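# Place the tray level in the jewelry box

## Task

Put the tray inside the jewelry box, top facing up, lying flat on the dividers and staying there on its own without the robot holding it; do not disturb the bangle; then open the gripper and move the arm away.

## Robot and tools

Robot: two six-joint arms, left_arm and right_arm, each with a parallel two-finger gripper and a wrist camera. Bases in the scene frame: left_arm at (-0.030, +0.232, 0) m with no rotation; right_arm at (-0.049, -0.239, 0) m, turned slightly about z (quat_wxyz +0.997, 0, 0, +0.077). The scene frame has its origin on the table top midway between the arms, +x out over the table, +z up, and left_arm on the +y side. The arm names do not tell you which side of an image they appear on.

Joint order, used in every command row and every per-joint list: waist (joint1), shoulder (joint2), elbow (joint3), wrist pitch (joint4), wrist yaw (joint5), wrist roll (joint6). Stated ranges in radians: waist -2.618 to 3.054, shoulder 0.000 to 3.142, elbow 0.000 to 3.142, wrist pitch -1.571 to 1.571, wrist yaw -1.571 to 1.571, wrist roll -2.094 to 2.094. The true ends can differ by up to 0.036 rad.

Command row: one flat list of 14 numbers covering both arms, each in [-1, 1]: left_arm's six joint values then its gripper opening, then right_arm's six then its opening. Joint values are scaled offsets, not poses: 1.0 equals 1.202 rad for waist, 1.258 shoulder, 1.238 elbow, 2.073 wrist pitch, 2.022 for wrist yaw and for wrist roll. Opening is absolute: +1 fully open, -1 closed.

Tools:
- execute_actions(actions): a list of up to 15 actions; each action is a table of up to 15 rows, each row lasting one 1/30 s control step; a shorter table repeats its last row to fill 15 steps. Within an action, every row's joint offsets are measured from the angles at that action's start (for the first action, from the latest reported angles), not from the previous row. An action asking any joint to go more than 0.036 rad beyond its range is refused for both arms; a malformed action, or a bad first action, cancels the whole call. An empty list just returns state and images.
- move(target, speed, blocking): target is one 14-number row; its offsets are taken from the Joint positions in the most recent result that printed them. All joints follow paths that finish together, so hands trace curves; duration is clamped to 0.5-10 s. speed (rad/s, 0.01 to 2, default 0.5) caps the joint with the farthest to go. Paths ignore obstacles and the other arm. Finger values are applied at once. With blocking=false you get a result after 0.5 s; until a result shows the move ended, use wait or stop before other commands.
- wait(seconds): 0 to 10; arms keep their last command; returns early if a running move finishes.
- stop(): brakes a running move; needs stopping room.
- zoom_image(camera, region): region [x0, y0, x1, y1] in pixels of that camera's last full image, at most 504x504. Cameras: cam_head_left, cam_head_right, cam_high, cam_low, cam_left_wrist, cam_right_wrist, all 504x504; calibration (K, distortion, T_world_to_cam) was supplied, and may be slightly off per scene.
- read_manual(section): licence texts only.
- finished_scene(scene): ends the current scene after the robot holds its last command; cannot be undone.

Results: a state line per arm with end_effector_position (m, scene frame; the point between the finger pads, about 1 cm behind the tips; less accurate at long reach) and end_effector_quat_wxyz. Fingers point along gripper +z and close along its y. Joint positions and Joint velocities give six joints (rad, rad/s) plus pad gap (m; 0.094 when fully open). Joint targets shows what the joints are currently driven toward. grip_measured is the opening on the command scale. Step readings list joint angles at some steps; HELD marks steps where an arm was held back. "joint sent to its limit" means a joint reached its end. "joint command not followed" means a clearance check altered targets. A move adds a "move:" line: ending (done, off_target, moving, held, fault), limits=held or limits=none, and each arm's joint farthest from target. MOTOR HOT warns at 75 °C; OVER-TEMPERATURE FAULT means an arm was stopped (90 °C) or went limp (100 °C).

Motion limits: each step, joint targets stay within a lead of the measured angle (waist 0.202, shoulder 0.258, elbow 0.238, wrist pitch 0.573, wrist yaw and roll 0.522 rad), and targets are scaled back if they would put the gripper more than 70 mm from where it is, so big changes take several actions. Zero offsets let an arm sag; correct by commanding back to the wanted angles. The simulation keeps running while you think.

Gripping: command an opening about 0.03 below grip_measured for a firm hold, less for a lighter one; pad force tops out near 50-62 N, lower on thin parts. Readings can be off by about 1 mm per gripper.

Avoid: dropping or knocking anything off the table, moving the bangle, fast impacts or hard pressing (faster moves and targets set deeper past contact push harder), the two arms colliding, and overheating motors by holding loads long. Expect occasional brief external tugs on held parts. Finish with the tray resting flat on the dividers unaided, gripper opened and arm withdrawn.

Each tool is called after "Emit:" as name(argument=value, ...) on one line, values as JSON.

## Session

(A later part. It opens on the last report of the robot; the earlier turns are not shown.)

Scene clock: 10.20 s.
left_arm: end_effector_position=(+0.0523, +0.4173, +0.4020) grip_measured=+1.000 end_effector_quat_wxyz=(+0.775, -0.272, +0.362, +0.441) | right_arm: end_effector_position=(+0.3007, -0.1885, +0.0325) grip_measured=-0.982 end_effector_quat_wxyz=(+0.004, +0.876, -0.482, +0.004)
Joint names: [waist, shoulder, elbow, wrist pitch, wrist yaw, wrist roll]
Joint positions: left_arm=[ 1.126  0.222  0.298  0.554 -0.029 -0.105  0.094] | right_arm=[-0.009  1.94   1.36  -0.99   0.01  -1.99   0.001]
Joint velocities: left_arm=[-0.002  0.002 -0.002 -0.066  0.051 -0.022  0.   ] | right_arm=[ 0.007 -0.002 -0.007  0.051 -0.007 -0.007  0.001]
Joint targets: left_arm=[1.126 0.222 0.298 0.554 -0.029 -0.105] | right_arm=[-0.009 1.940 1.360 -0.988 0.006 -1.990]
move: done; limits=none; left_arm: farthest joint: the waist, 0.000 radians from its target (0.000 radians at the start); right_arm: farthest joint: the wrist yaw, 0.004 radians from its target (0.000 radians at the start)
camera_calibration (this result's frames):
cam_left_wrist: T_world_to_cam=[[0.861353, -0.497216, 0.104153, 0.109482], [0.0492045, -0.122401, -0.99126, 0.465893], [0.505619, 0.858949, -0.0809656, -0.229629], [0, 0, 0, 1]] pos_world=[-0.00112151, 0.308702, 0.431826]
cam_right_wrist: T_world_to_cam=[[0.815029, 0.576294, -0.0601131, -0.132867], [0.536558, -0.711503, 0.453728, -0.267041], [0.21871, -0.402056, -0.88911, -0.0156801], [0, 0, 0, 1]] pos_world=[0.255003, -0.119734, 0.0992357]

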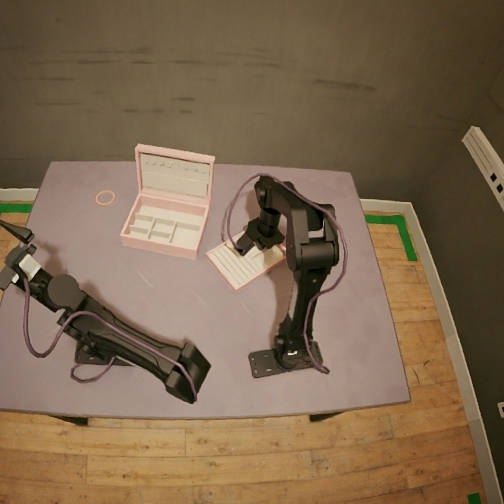

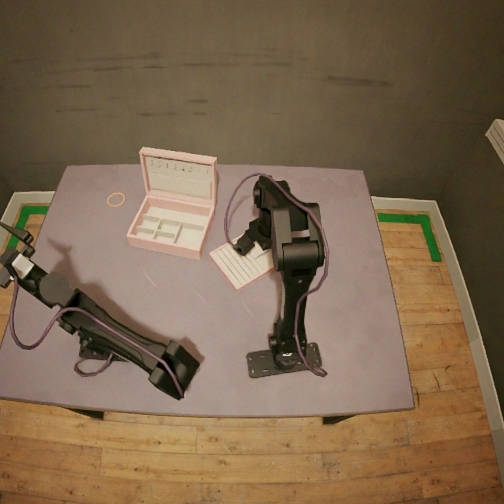

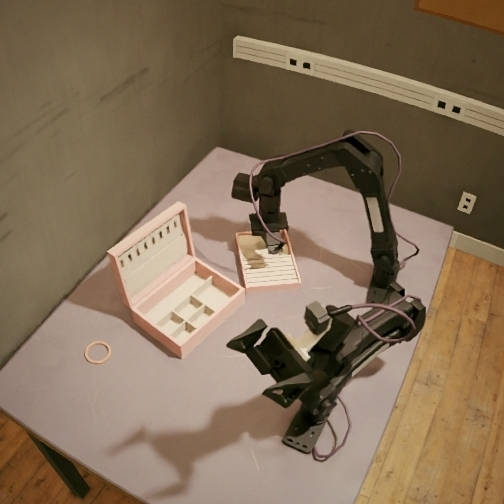

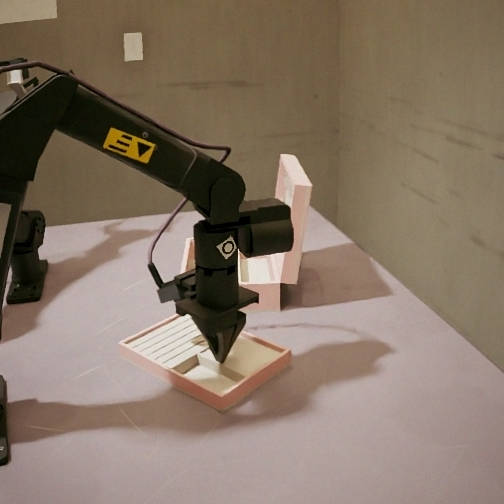

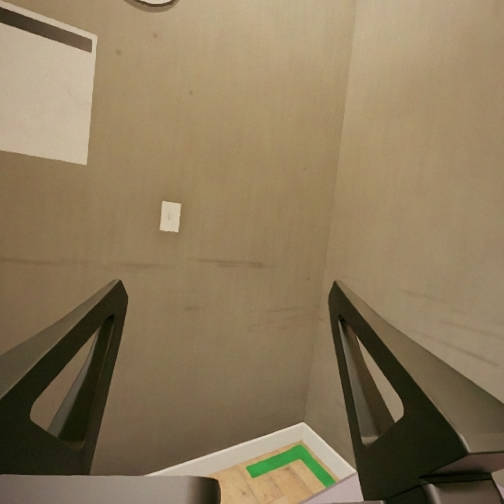

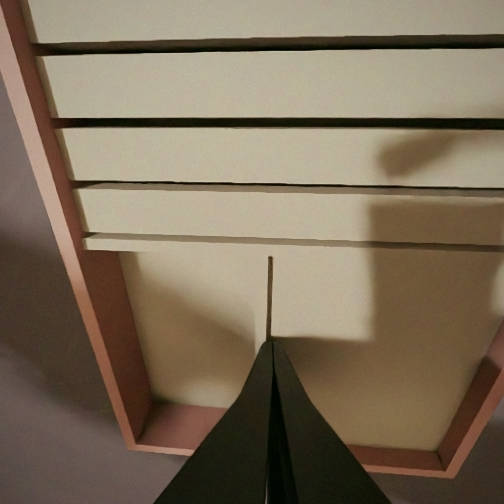

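Emit:
move(target=[0,0,0,0,0,0,1,0,-0.225,0.145,-0.21,0,0,-1], speed=0.3)

Emit:
move(target=[0,0,0,0,0,0,1,0.45,-0.01,0.025,0,0,0.62,-1], speed=0.5)

Scene clock: 12.43 s.
left_arm: end_effector_position=(+0.0523, +0.4173, +0.4020) grip_measured=+1.000 end_effector_quat_wxyz=(+0.775, -0.272, +0.362, +0.441) | right_arm: end_effector_position=(+0.2493, -0.1963, +0.1509) grip_measured=-0.982 end_effector_quat_wxyz=(+0.003, +0.876, -0.482, +0.007)
Joint names: [waist, shoulder, elbow, wrist pitch, wrist yaw, wrist roll]
Joint positions: left_arm=[ 1.126  0.222  0.298  0.554 -0.029 -0.105  0.094] | right_arm=[-0.009  1.677  1.509 -1.395  0.012 -1.99   0.001]
Joint velocities: left_arm=[ 0.007 -0.017  0.002 -0.037 -0.007 -0.066  0.   ] | right_arm=[-0.012  0.017  0.022 -0.037 -0.007 -0.037 -0.   ]
Joint targets: left_arm=[1.126 0.222 0.298 0.554 -0.029 -0.105] | right_arm=[-0.009 1.657 1.540 -1.425 0.011 -1.990]
move: off_target (right_arm); limits=none; left_arm: farthest joint: the waist, 0.000 radians from its target (0.000 radians at the start); right_arm: farthest joint: the elbow, 0.031 radians from its target (0.179 radians at the start)
camera_calibration (this result's frames):
cam_left_wrist: T_world_to_cam=[[0.861353, -0.497216, 0.104153, 0.109482], [0.0492045, -0.122401, -0.99126, 0.465893], [0.505619, 0.858949, -0.0809656, -0.229629], [0, 0, 0, 1]] pos_world=[-0.00112151, 0.308702, 0.431826]
cam_right_wrist: T_world_to_cam=[[0.815399, 0.576229, -0.0555448, -0.0801171], [0.533673, -0.711049, 0.457823, -0.298547], [0.224316, -0.402951, -0.887306, 0.0958009], [0, 0, 0, 1]] pos_world=[0.203164, -0.127513, 0.217236]

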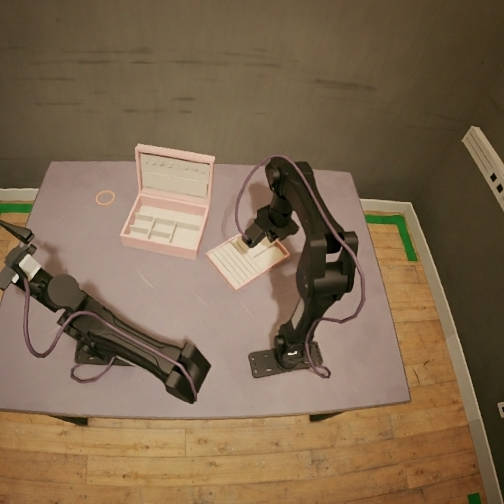

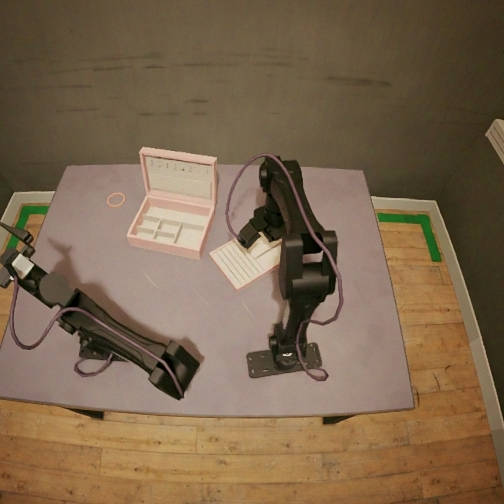

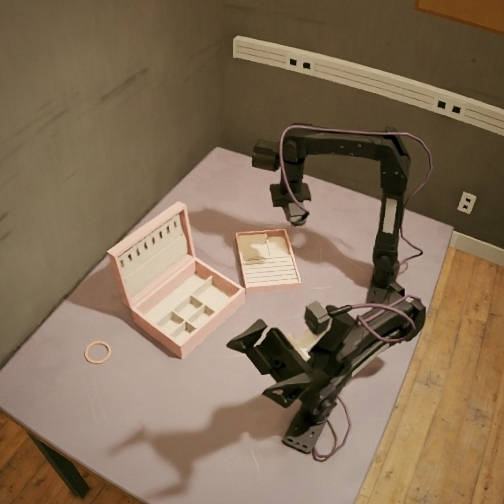

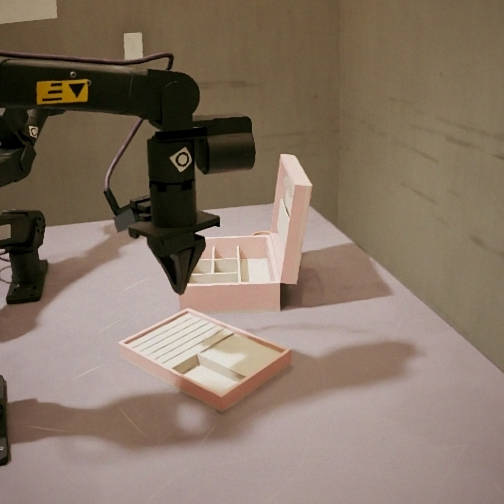

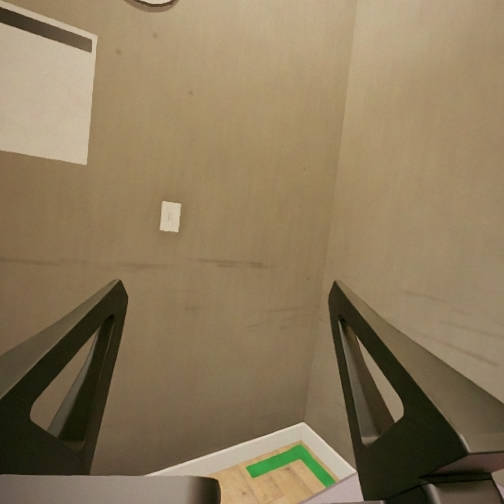

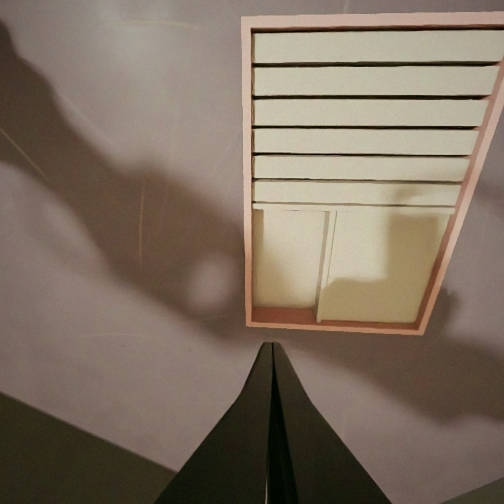

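Scene clock: 15.73 s.
left_arm: end_effector_position=(+0.0523, +0.4173, +0.4020) grip_measured=+1.000 end_effector_quat_wxyz=(+0.775, -0.272, +0.362, +0.441) | right_arm: end_effector_position=(+0.1873, -0.0518, +0.1509) grip_measured=-0.982 end_effector_quat_wxyz=(+0.003, -0.653, +0.757, -0.009)
Joint names: [waist, shoulder, elbow, wrist pitch, wrist yaw, wrist roll]
Joint positions: left_arm=[ 1.126  0.222  0.298  0.554 -0.029 -0.105  0.094] | right_arm=[ 0.523  1.677  1.509 -1.395  0.018 -0.747  0.001]
Joint velocities: left_arm=[-0.032  0.032  0.002 -0.081 -0.022 -0.007  0.   ] | right_arm=[-0.017  0.007  0.007  0.037  0.022 -0.066 -0.   ]
Joint targets: left_arm=[1.126 0.222 0.298 0.554 -0.029 -0.105] | right_arm=[0.532 1.664 1.540 -1.395 0.012 -0.736]
move: off_target (right_arm); limits=none; left_arm: farthest joint: the waist, 0.000 radians from its target (0.000 radians at the start); right_arm: farthest joint: the elbow, 0.031 radians from its target (0.031 radians at the start)
camera_calibration (this result's frames):
cam_left_wrist: T_world_to_cam=[[0.861353, -0.497216, 0.104153, 0.109482], [0.0492045, -0.122401, -0.99126, 0.465893], [0.505619, 0.858949, -0.0809656, -0.229629], [0, 0, 0, 1]] pos_world=[-0.00112151, 0.308702, 0.431826]
cam_right_wrist: T_world_to_cam=[[0.994694, -0.0952181, -0.0389593, -0.183732], [-0.0674505, -0.889517, 0.451895, -0.0584592], [-0.0776835, -0.446869, -0.89122, 0.22284], [0, 0, 0, 1]] pos_world=[0.196125, 0.0300852, 0.217859]

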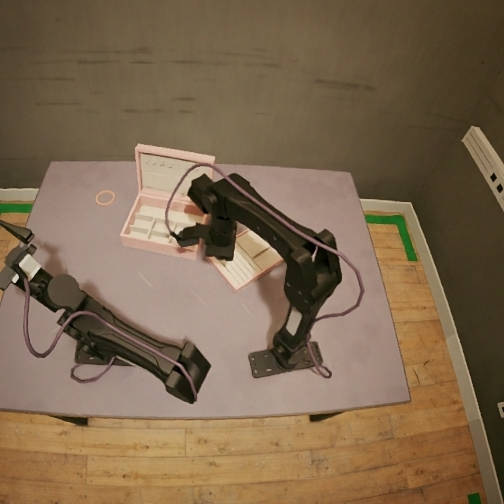

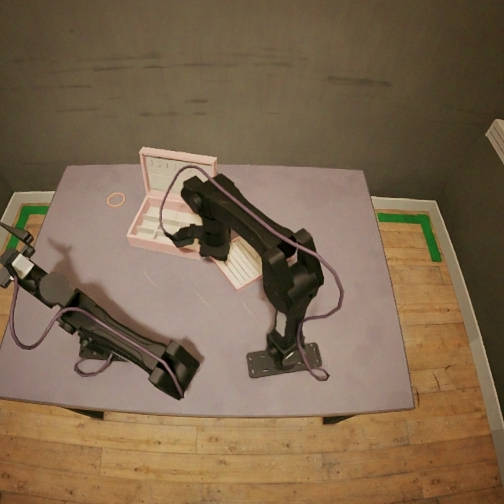

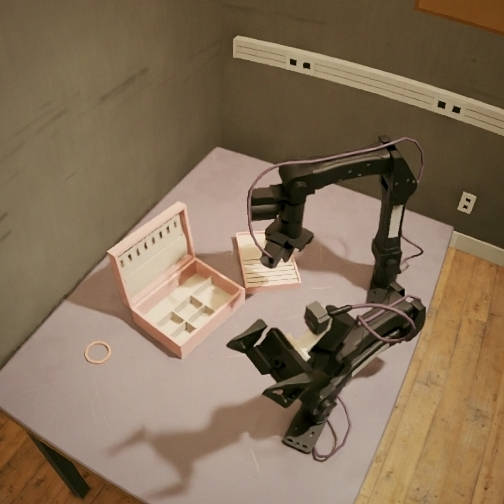

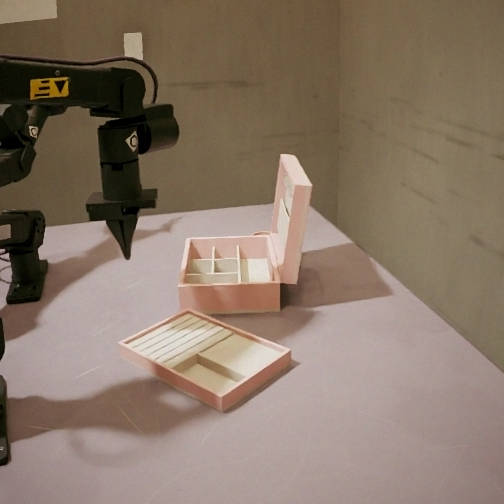

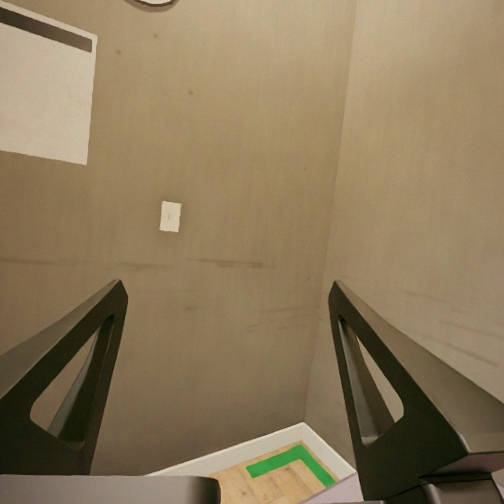

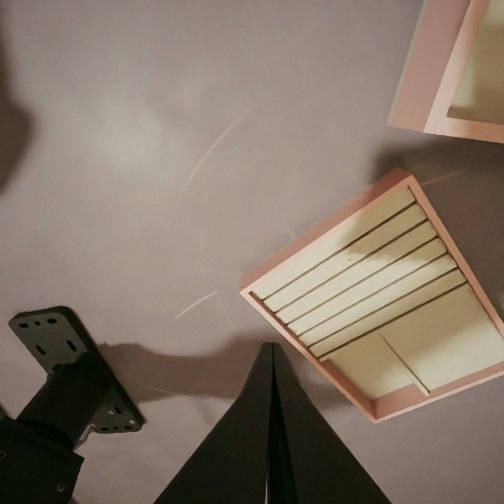

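Emit:
move(target=[0,0,0,0,0,0,1,-0.452,0.12,-0.06,0.1,0,-0.62,-0.3], speed=1)

Emit:
move(target=[0,0,0,0,0,0,1,0,0.115,-0.075,0.115,0,0,-0.3], speed=0.2)

Scene clock: 18.07 s.
left_arm: end_effector_position=(+0.0523, +0.4173, +0.4020) grip_measured=+1.000 end_effector_quat_wxyz=(+0.775, -0.272, +0.362, +0.441) | right_arm: end_effector_position=(+0.2856, -0.1954, +0.0944) grip_measured=-0.302 end_effector_quat_wxyz=(+0.007, +0.874, -0.485, +0.011)
Joint names: [waist, shoulder, elbow, wrist pitch, wrist yaw, wrist roll]
Joint positions: left_arm=[ 1.126  0.222  0.298  0.554 -0.029 -0.105  0.094] | right_arm=[-0.015  1.819  1.453 -1.196  0.025 -1.99   0.033]
Joint velocities: left_arm=[ 0.007 -0.012 -0.002 -0.037 -0.022 -0.095  0.   ] | right_arm=[ 0.007 -0.002 -0.002 -0.037  0.066 -0.022 -0.   ]
Joint targets: left_arm=[1.126 0.222 0.298 0.554 -0.029 -0.105] | right_arm=[-0.020 1.828 1.435 -1.188 0.018 -2.001]
move: done; limits=none; left_arm: farthest joint: the waist, 0.000 radians from its target (0.000 radians at the start); right_arm: farthest joint: the elbow, 0.019 radians from its target (0.074 radians at the start)
camera_calibration (this result's frames):
cam_left_wrist: T_world_to_cam=[[0.861353, -0.497216, 0.104153, 0.109482], [0.0492045, -0.122401, -0.99126, 0.465893], [0.505619, 0.858949, -0.0809656, -0.229629], [0, 0, 0, 1]] pos_world=[-0.00112151, 0.308702, 0.431826]
cam_right_wrist: T_world_to_cam=[[0.819148, 0.570448, -0.0598772, -0.115183], [0.527743, -0.708673, 0.468263, -0.290234], [0.224686, -0.415176, -0.881558, 0.0349322], [0, 0, 0, 1]] pos_world=[0.239672, -0.125472, 0.159804]

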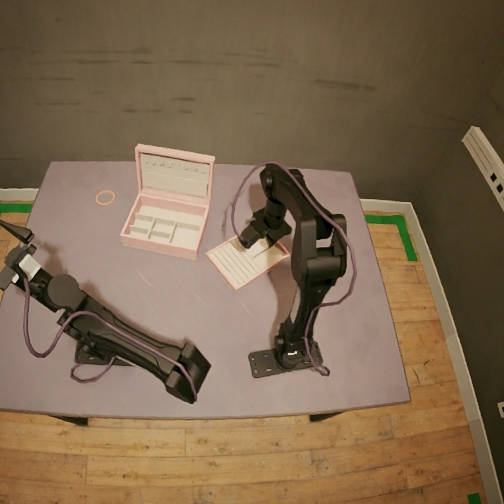

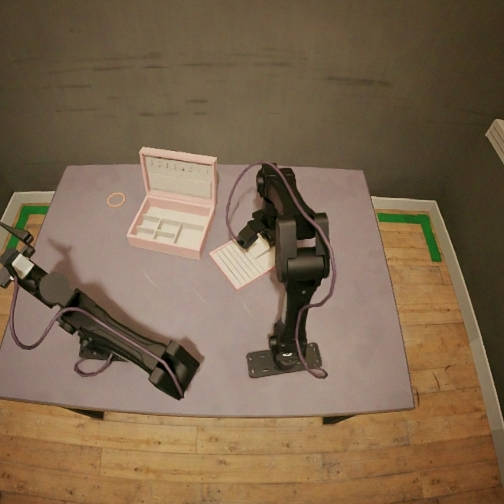

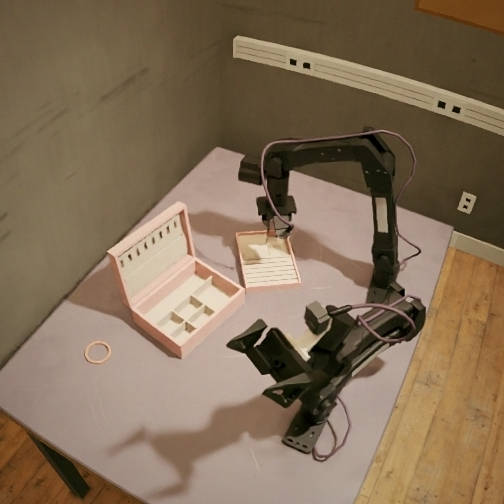

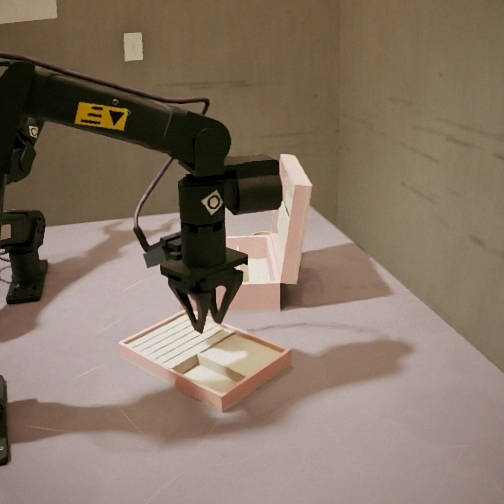

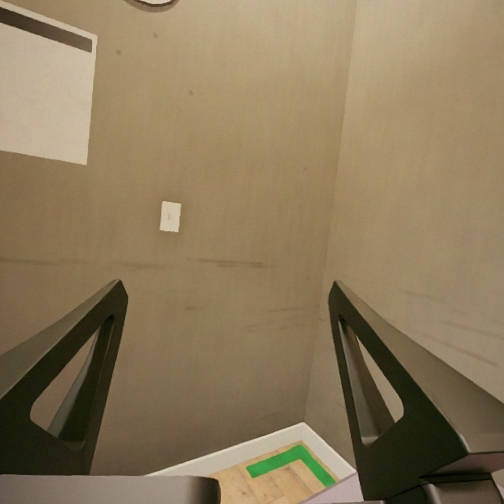

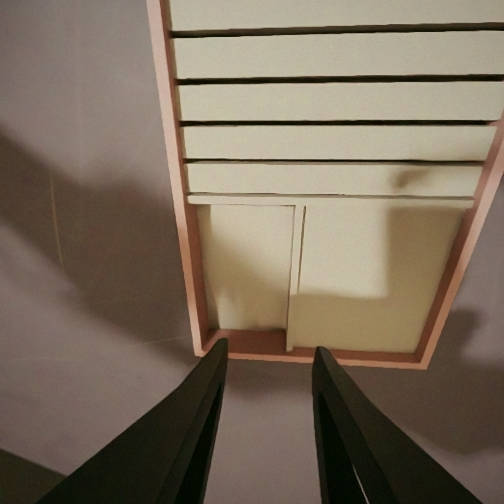

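Scene clock: 19.87 s.
left_arm: end_effector_position=(+0.0523, +0.4173, +0.4020) grip_measured=+1.000 end_effector_quat_wxyz=(+0.775, -0.272, +0.362, +0.441) | right_arm: end_effector_position=(+0.3122, -0.1919, +0.0313) grip_measured=-0.302 end_effector_quat_wxyz=(+0.002, +0.874, -0.485, +0.019)
Joint names: [waist, shoulder, elbow, wrist pitch, wrist yaw, wrist roll]
Joint positions: left_arm=[ 1.126  0.222  0.298  0.554 -0.029 -0.105  0.094] | right_arm=[-0.015  1.957  1.379 -0.965  0.026 -1.99   0.033]
Joint velocities: left_arm=[-0.017  0.007 -0.002  0.022  0.022 -0.007  0.   ] | right_arm=[-0.002  0.012  0.002  0.066  0.007 -0.007 -0.   ]
Joint targets: left_arm=[1.126 0.222 0.298 0.554 -0.029 -0.105] | right_arm=[-0.015 1.964 1.360 -0.957 0.025 -1.990]
move: done; limits=none; left_arm: farthest joint: the waist, 0.000 radians from its target (0.000 radians at the start); right_arm: farthest joint: the elbow, 0.019 radians from its target (0.093 radians at the start)
camera_calibration (this result's frames):
cam_left_wrist: T_world_to_cam=[[0.861353, -0.497216, 0.104153, 0.109482], [0.0492045, -0.122401, -0.99126, 0.465893], [0.505619, 0.858949, -0.0809656, -0.229629], [0, 0, 0, 1]] pos_world=[-0.00112151, 0.308702, 0.431826]
cam_right_wrist: T_world_to_cam=[[0.820136, 0.570481, -0.0439169, -0.143513], [0.51887, -0.709196, 0.477299, -0.269903], [0.241144, -0.414237, -0.877643, -0.0303143], [0, 0, 0, 1]] pos_world=[0.265055, -0.1221, 0.0959168]

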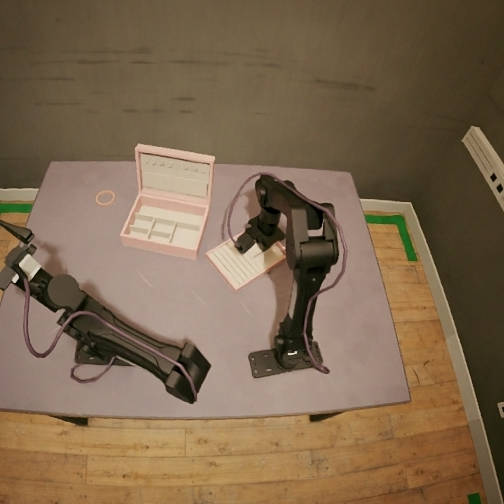

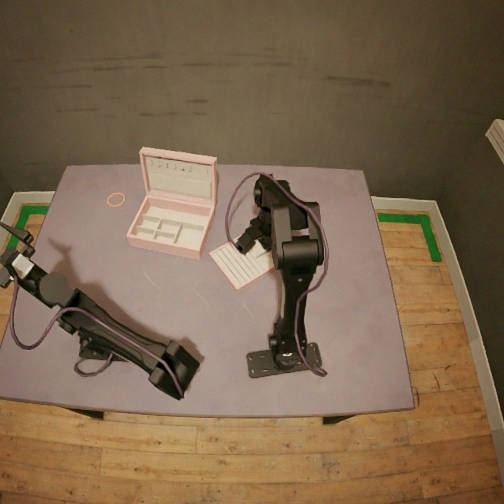

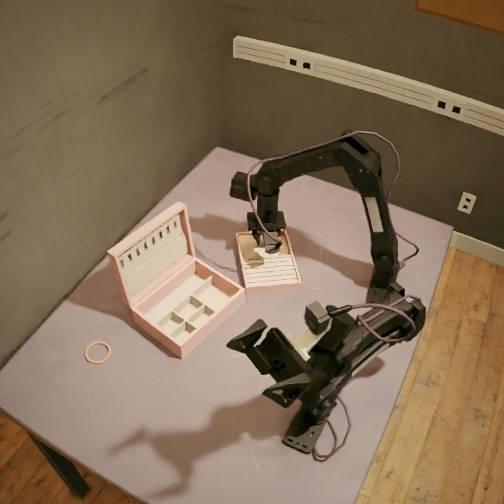

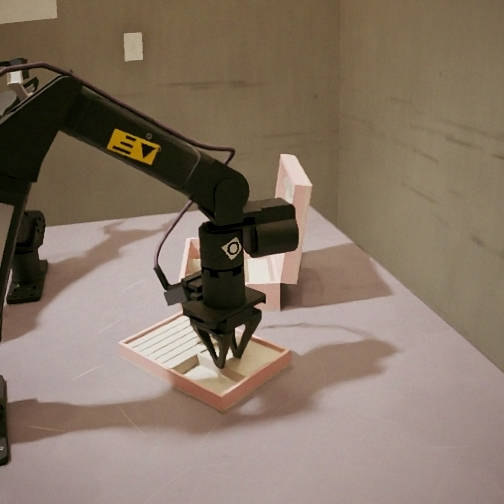

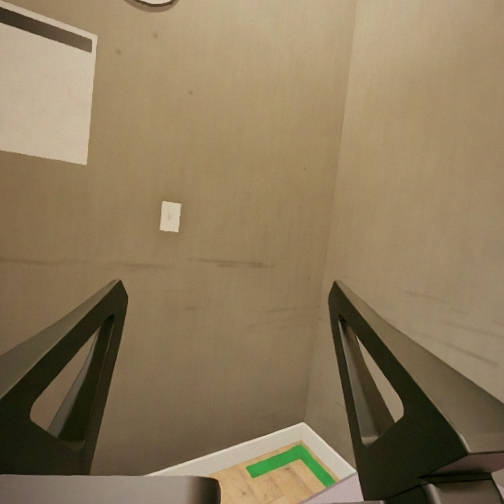

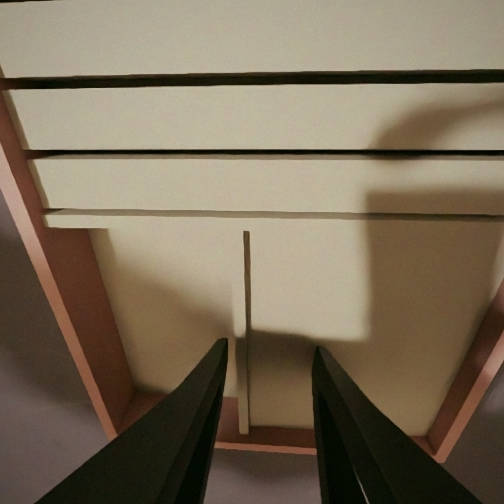

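Emit:
move(target=[0,0,0,0,0,0,1,0,0.005,-0.046,0,-0.02,0,-0.3], speed=0.1)

Scene clock: 20.73 s.
left_arm: end_effector_position=(+0.0523, +0.4173, +0.4020) grip_measured=+1.000 end_effector_quat_wxyz=(+0.775, -0.272, +0.362, +0.441) | right_arm: end_effector_position=(+0.3083, -0.1908, +0.0280) grip_measured=-0.301 end_effector_quat_wxyz=(+0.002, +0.874, -0.485, +0.012)
Joint names: [waist, shoulder, elbow, wrist pitch, wrist yaw, wrist roll]
Joint positions: left_arm=[ 1.126  0.222  0.298  0.554 -0.029 -0.105  0.094] | right_arm=[-0.015  1.957  1.365 -0.962  0.017 -1.99   0.033]
Joint velocities: left_arm=[ 0.002 -0.002 -0.017 -0.051  0.037 -0.007  0.   ] | right_arm=[-0.002  0.007  0.007 -0.051 -0.007  0.007 -0.   ]
Joint targets: left_arm=[1.126 0.222 0.298 0.554 -0.029 -0.105] | right_arm=[-0.015 1.963 1.322 -0.965 -0.014 -1.990]
move: off_target (right_arm); limits=none; left_arm: farthest joint: the waist, 0.000 radians from its target (0.000 radians at the start); right_arm: farthest joint: the elbow, 0.043 radians from its target (0.057 radians at the start)
camera_calibration (this result's frames):
cam_left_wrist: T_world_to_cam=[[0.861353, -0.497216, 0.104153, 0.109482], [0.0492045, -0.122401, -0.99126, 0.465893], [0.505619, 0.858949, -0.0809656, -0.229629], [0, 0, 0, 1]] pos_world=[-0.00112151, 0.308702, 0.431826]
cam_right_wrist: T_world_to_cam=[[0.819485, 0.571005, -0.0489571, -0.140632], [0.524425, -0.712691, 0.465885, -0.26755], [0.231132, -0.40746, -0.88349, -0.0273124], [0, 0, 0, 1]] pos_world=[0.261869, -0.121507, 0.0936323]

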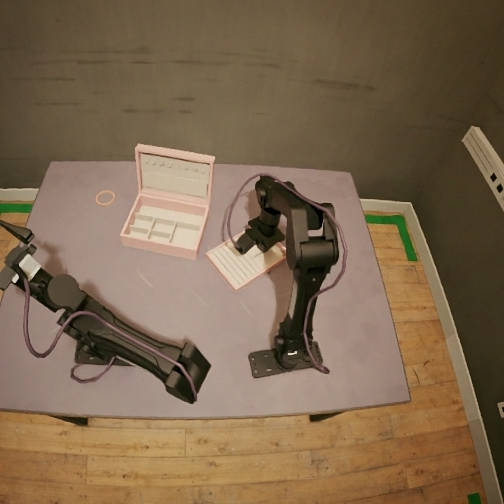

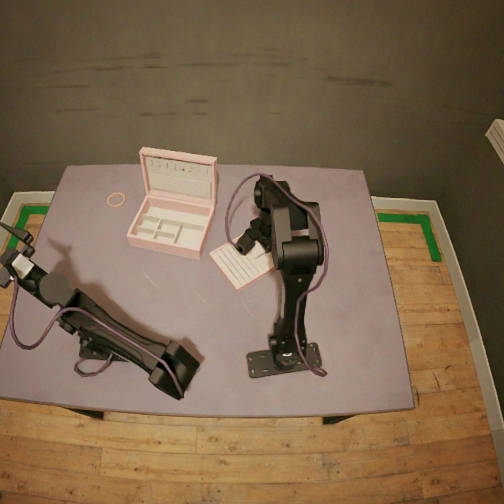

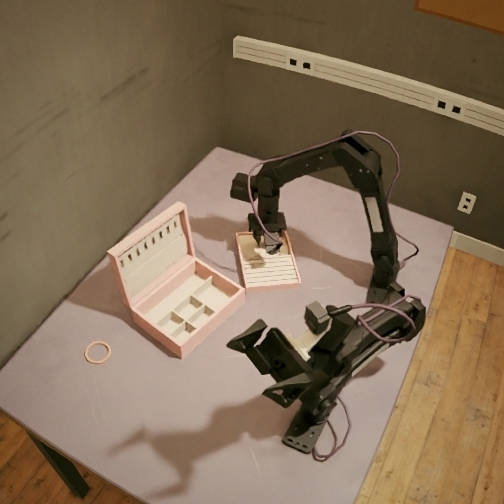

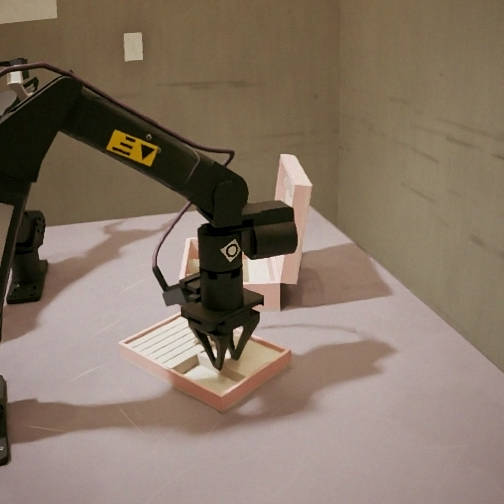

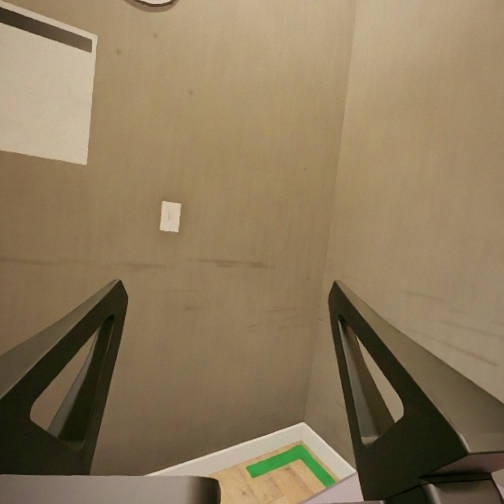

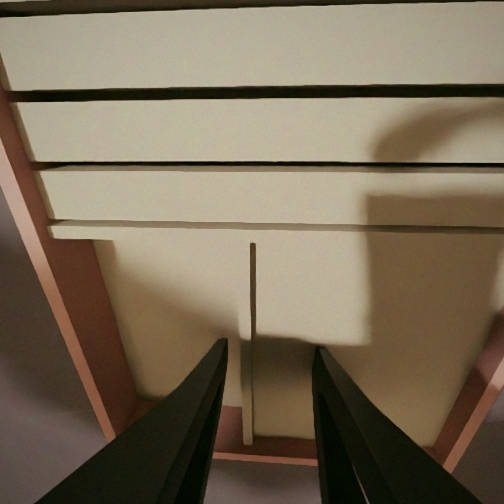

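Emit:
execute_actions(actions=[[[0,0,0,0,0,0,1,0,0,-0.02,-0.02,0,0,-0.6]],[[0,0,0,0,0,0,1,0,0.004,-0.02,0,0,0,-1]],[[0,0,0,0,0,0,1,0,0,-0.015,0,0,0,-1]]])

Emit:
move(target=[0,0,0,0,0,0,1,0,-0.08,0.04,-0.05,0,0,-1], speed=0.08)

Scene clock: 22.40 s.
left_arm: end_effector_position=(+0.0523, +0.4173, +0.4020) grip_measured=+1.000 end_effector_quat_wxyz=(+0.775, -0.272, +0.362, +0.441) | right_arm: end_effector_position=(+0.3047, -0.1937, +0.0280) grip_measured=-0.964 end_effector_quat_wxyz=(+0.012, +0.876, -0.482, +0.010)
Joint names: [waist, shoulder, elbow, wrist pitch, wrist yaw, wrist roll]
Joint positions: left_arm=[ 1.126  0.222  0.298  0.554 -0.029 -0.105  0.094] | right_arm=[-0.015  1.957  1.365 -0.977  0.03  -1.996  0.002]
Joint velocities: left_arm=[-0.012  0.007 -0.012 -0.051  0.066  0.022  0.   ] | right_arm=[ 0.007 -0.017 -0.027  0.022  0.066 -0.037 -0.   ]
Joint targets: left_arm=[1.126 0.222 0.298 0.554 -0.029 -0.105] | right_arm=[-0.015 1.957 1.347 -0.977 0.030 -1.993]
Step readings (joint positions; steps 1 to 15: 1st action; 16 to 30: 2nd action; 31 to 45: 3rd action):
0: left_arm=[1.126 0.222 0.298 0.554 -0.029 -0.105] | right_arm=[-0.015 1.957 1.365 -0.962 0.017 -1.990]
1: left_arm=[1.126 0.222 0.298 0.554 -0.029 -0.105] | right_arm=[-0.015 1.957 1.365 -0.961 0.017 -1.990]
2: left_arm=[1.126 0.222 0.298 0.554 -0.029 -0.105] | right_arm=[-0.015 1.957 1.365 -0.963 0.019 -1.990]
4: left_arm=[1.126 0.222 0.298 0.554 -0.029 -0.105] | right_arm=[-0.015 1.957 1.365 -0.967 0.021 -1.990]
8: left_arm=[1.126 0.222 0.298 0.554 -0.029 -0.105] | right_arm=[-0.015 1.957 1.365 -0.967 0.021 -1.990]
15: left_arm=[1.126 0.222 0.298 0.554 -0.029 -0.105] | right_arm=[-0.015 1.957 1.365 -0.967 0.021 -1.990]
16: left_arm=[1.126 0.222 0.298 0.554 -0.029 -0.105] | right_arm=[-0.015 1.957 1.365 -0.969 0.024 -1.990]
17: left_arm=[1.126 0.222 0.298 0.554 -0.029 -0.105] | right_arm=[-0.015 1.957 1.365 -0.977 0.028 -1.990]
19: left_arm=[1.126 0.222 0.298 0.554 -0.029 -0.105] | right_arm=[-0.015 1.957 1.365 -0.977 0.030 -1.991]
23: left_arm=[1.126 0.222 0.298 0.554 -0.029 -0.105] | right_arm=[-0.015 1.957 1.365 -0.977 0.030 -1.993]
30: left_arm=[1.126 0.222 0.298 0.554 -0.029 -0.105] | right_arm=[-0.015 1.957 1.365 -0.977 0.030 -1.993]
31: left_arm=[1.126 0.222 0.298 0.554 -0.029 -0.105] | right_arm=[-0.015 1.957 1.365 -0.977 0.030 -1.994]
32: left_arm=[1.126 0.222 0.298 0.554 -0.029 -0.105] | right_arm=[-0.015 1.957 1.365 -0.977 0.030 -1.994]
34: left_arm=[1.126 0.222 0.298 0.554 -0.029 -0.105] | right_arm=[-0.015 1.957 1.365 -0.977 0.030 -1.995]
38: left_arm=[1.126 0.222 0.298 0.554 -0.029 -0.105] | right_arm=[-0.015 1.957 1.365 -0.977 0.030 -1.996]
45: Joint positions above
camera_calibration (this result's frames):
cam_left_wrist: T_world_to_cam=[[0.861353, -0.497216, 0.104153, 0.109482], [0.0492045, -0.122401, -0.99126, 0.465893], [0.505619, 0.858949, -0.0809656, -0.229629], [0, 0, 0, 1]] pos_world=[-0.00112151, 0.308702, 0.431826]
cam_right_wrist: T_world_to_cam=[[0.815026, 0.575312, -0.0689186, -0.133371], [0.535394, -0.702266, 0.469229, -0.269139], [0.221554, -0.419332, -0.880383, -0.0270974], [0, 0, 0, 1]] pos_world=[0.2588, -0.12364, 0.0932401]

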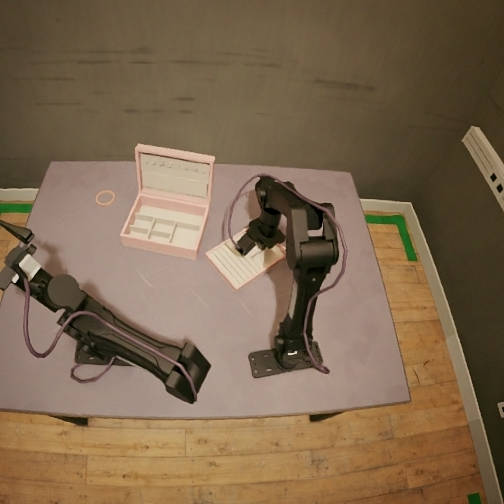

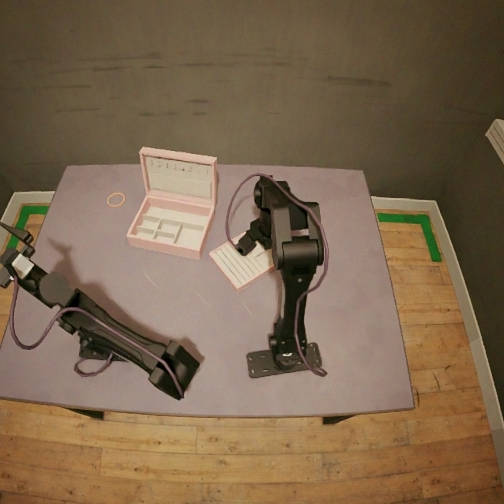

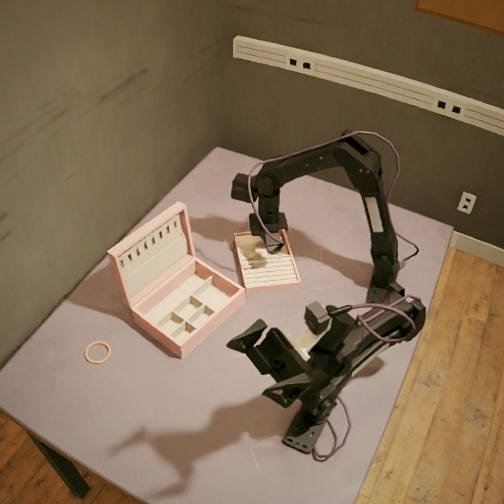

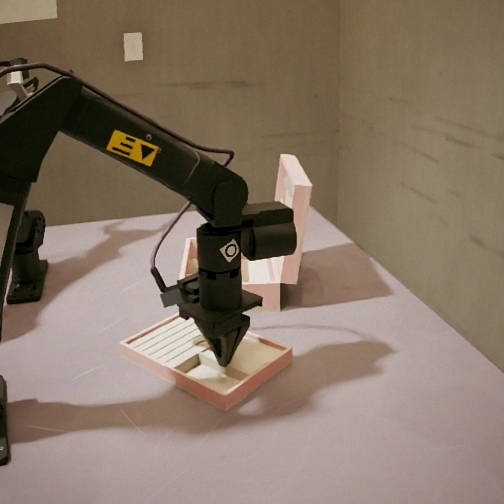

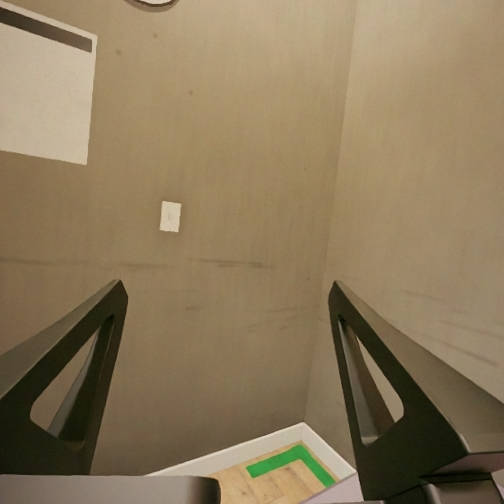

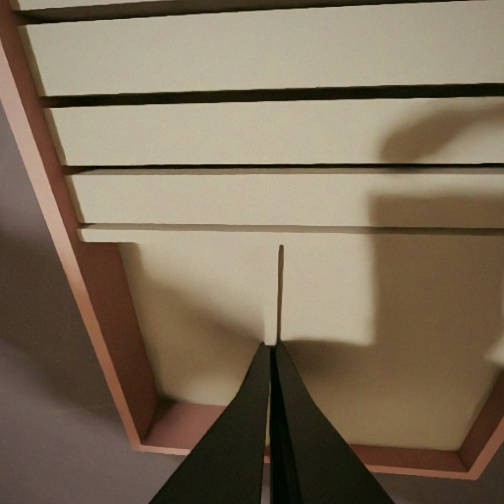

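Scene clock: 24.13 s.
left_arm: end_effector_position=(+0.0523, +0.4173, +0.4020) grip_measured=+1.000 end_effector_quat_wxyz=(+0.775, -0.272, +0.362, +0.441) | right_arm: end_effector_position=(+0.2932, -0.1967, +0.0500) grip_measured=-0.966 end_effector_quat_wxyz=(+0.016, +0.876, -0.482, +0.011)
Joint names: [waist, shoulder, elbow, wrist pitch, wrist yaw, wrist roll]
Joint positions: left_arm=[ 1.126  0.222  0.298  0.554 -0.029 -0.105  0.094] | right_arm=[-0.015  1.89   1.365 -1.046  0.038 -1.998  0.002]
Joint velocities: left_arm=[-0.007 -0.022 -0.017  0.007 -0.037 -0.007  0.   ] | right_arm=[ 0.002 -0.017 -0.002 -0.066  0.051 -0.022  0.   ]
Joint targets: left_arm=[1.126 0.222 0.298 0.554 -0.029 -0.105] | right_arm=[-0.015 1.856 1.415 -1.081 0.031 -1.996]
move: off_target (right_arm); limits=none; left_arm: farthest joint: the waist, 0.000 radians from its target (0.000 radians at the start); right_arm: farthest joint: the elbow, 0.049 radians from its target (0.049 radians at the start)
camera_calibration (this result's frames):
cam_left_wrist: T_world_to_cam=[[0.861353, -0.497216, 0.104153, 0.109482], [0.0492045, -0.122401, -0.99126, 0.465893], [0.505619, 0.858949, -0.0809656, -0.229629], [0, 0, 0, 1]] pos_world=[-0.00112151, 0.308702, 0.431826]
cam_right_wrist: T_world_to_cam=[[0.814036, 0.575952, -0.0749965, -0.119959], [0.537208, -0.697529, 0.474194, -0.27527], [0.220801, -0.4263, -0.87722, -0.00775669], [0, 0, 0, 1]] pos_world=[0.247241, -0.126225, 0.114731]

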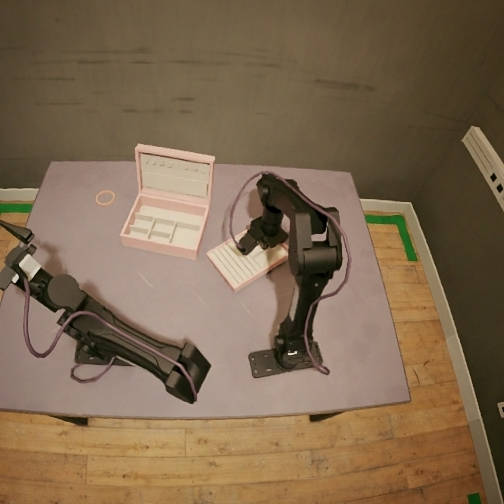

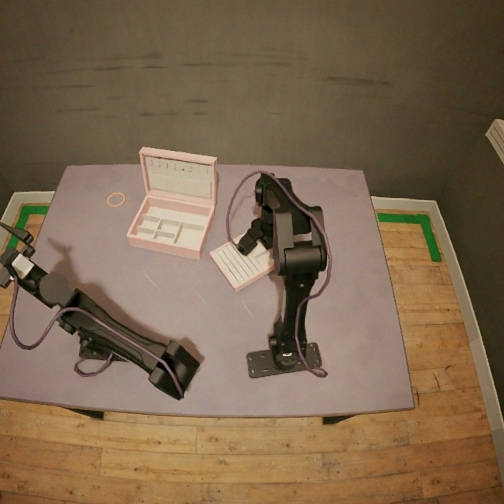

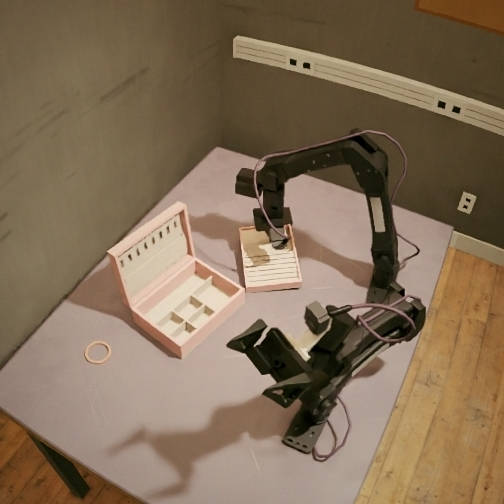

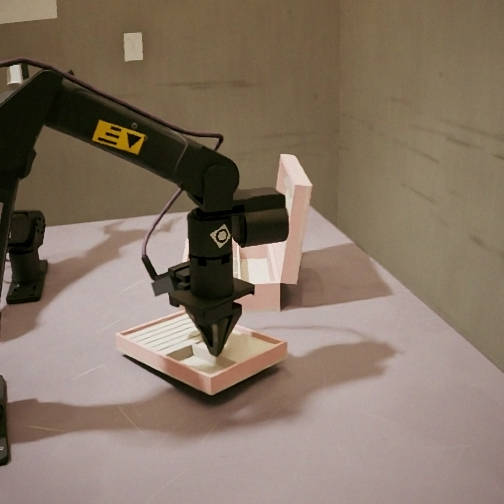

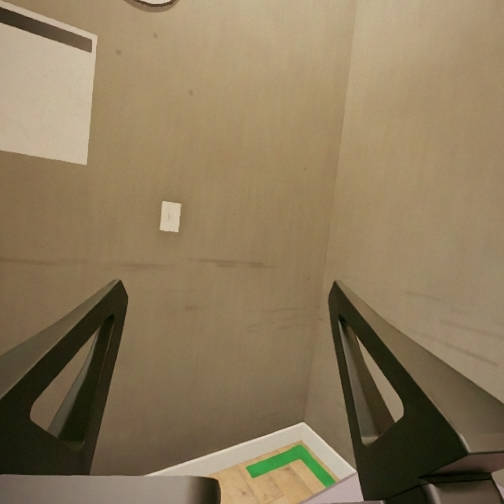

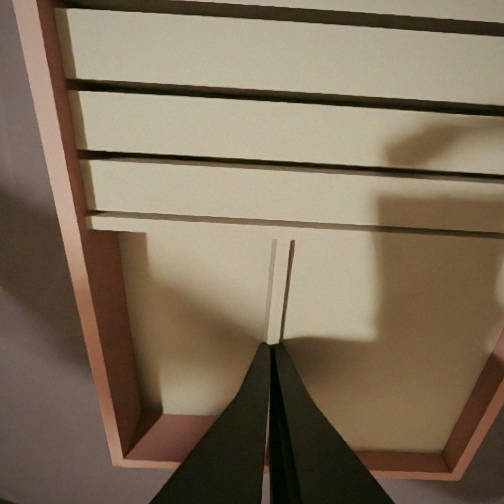

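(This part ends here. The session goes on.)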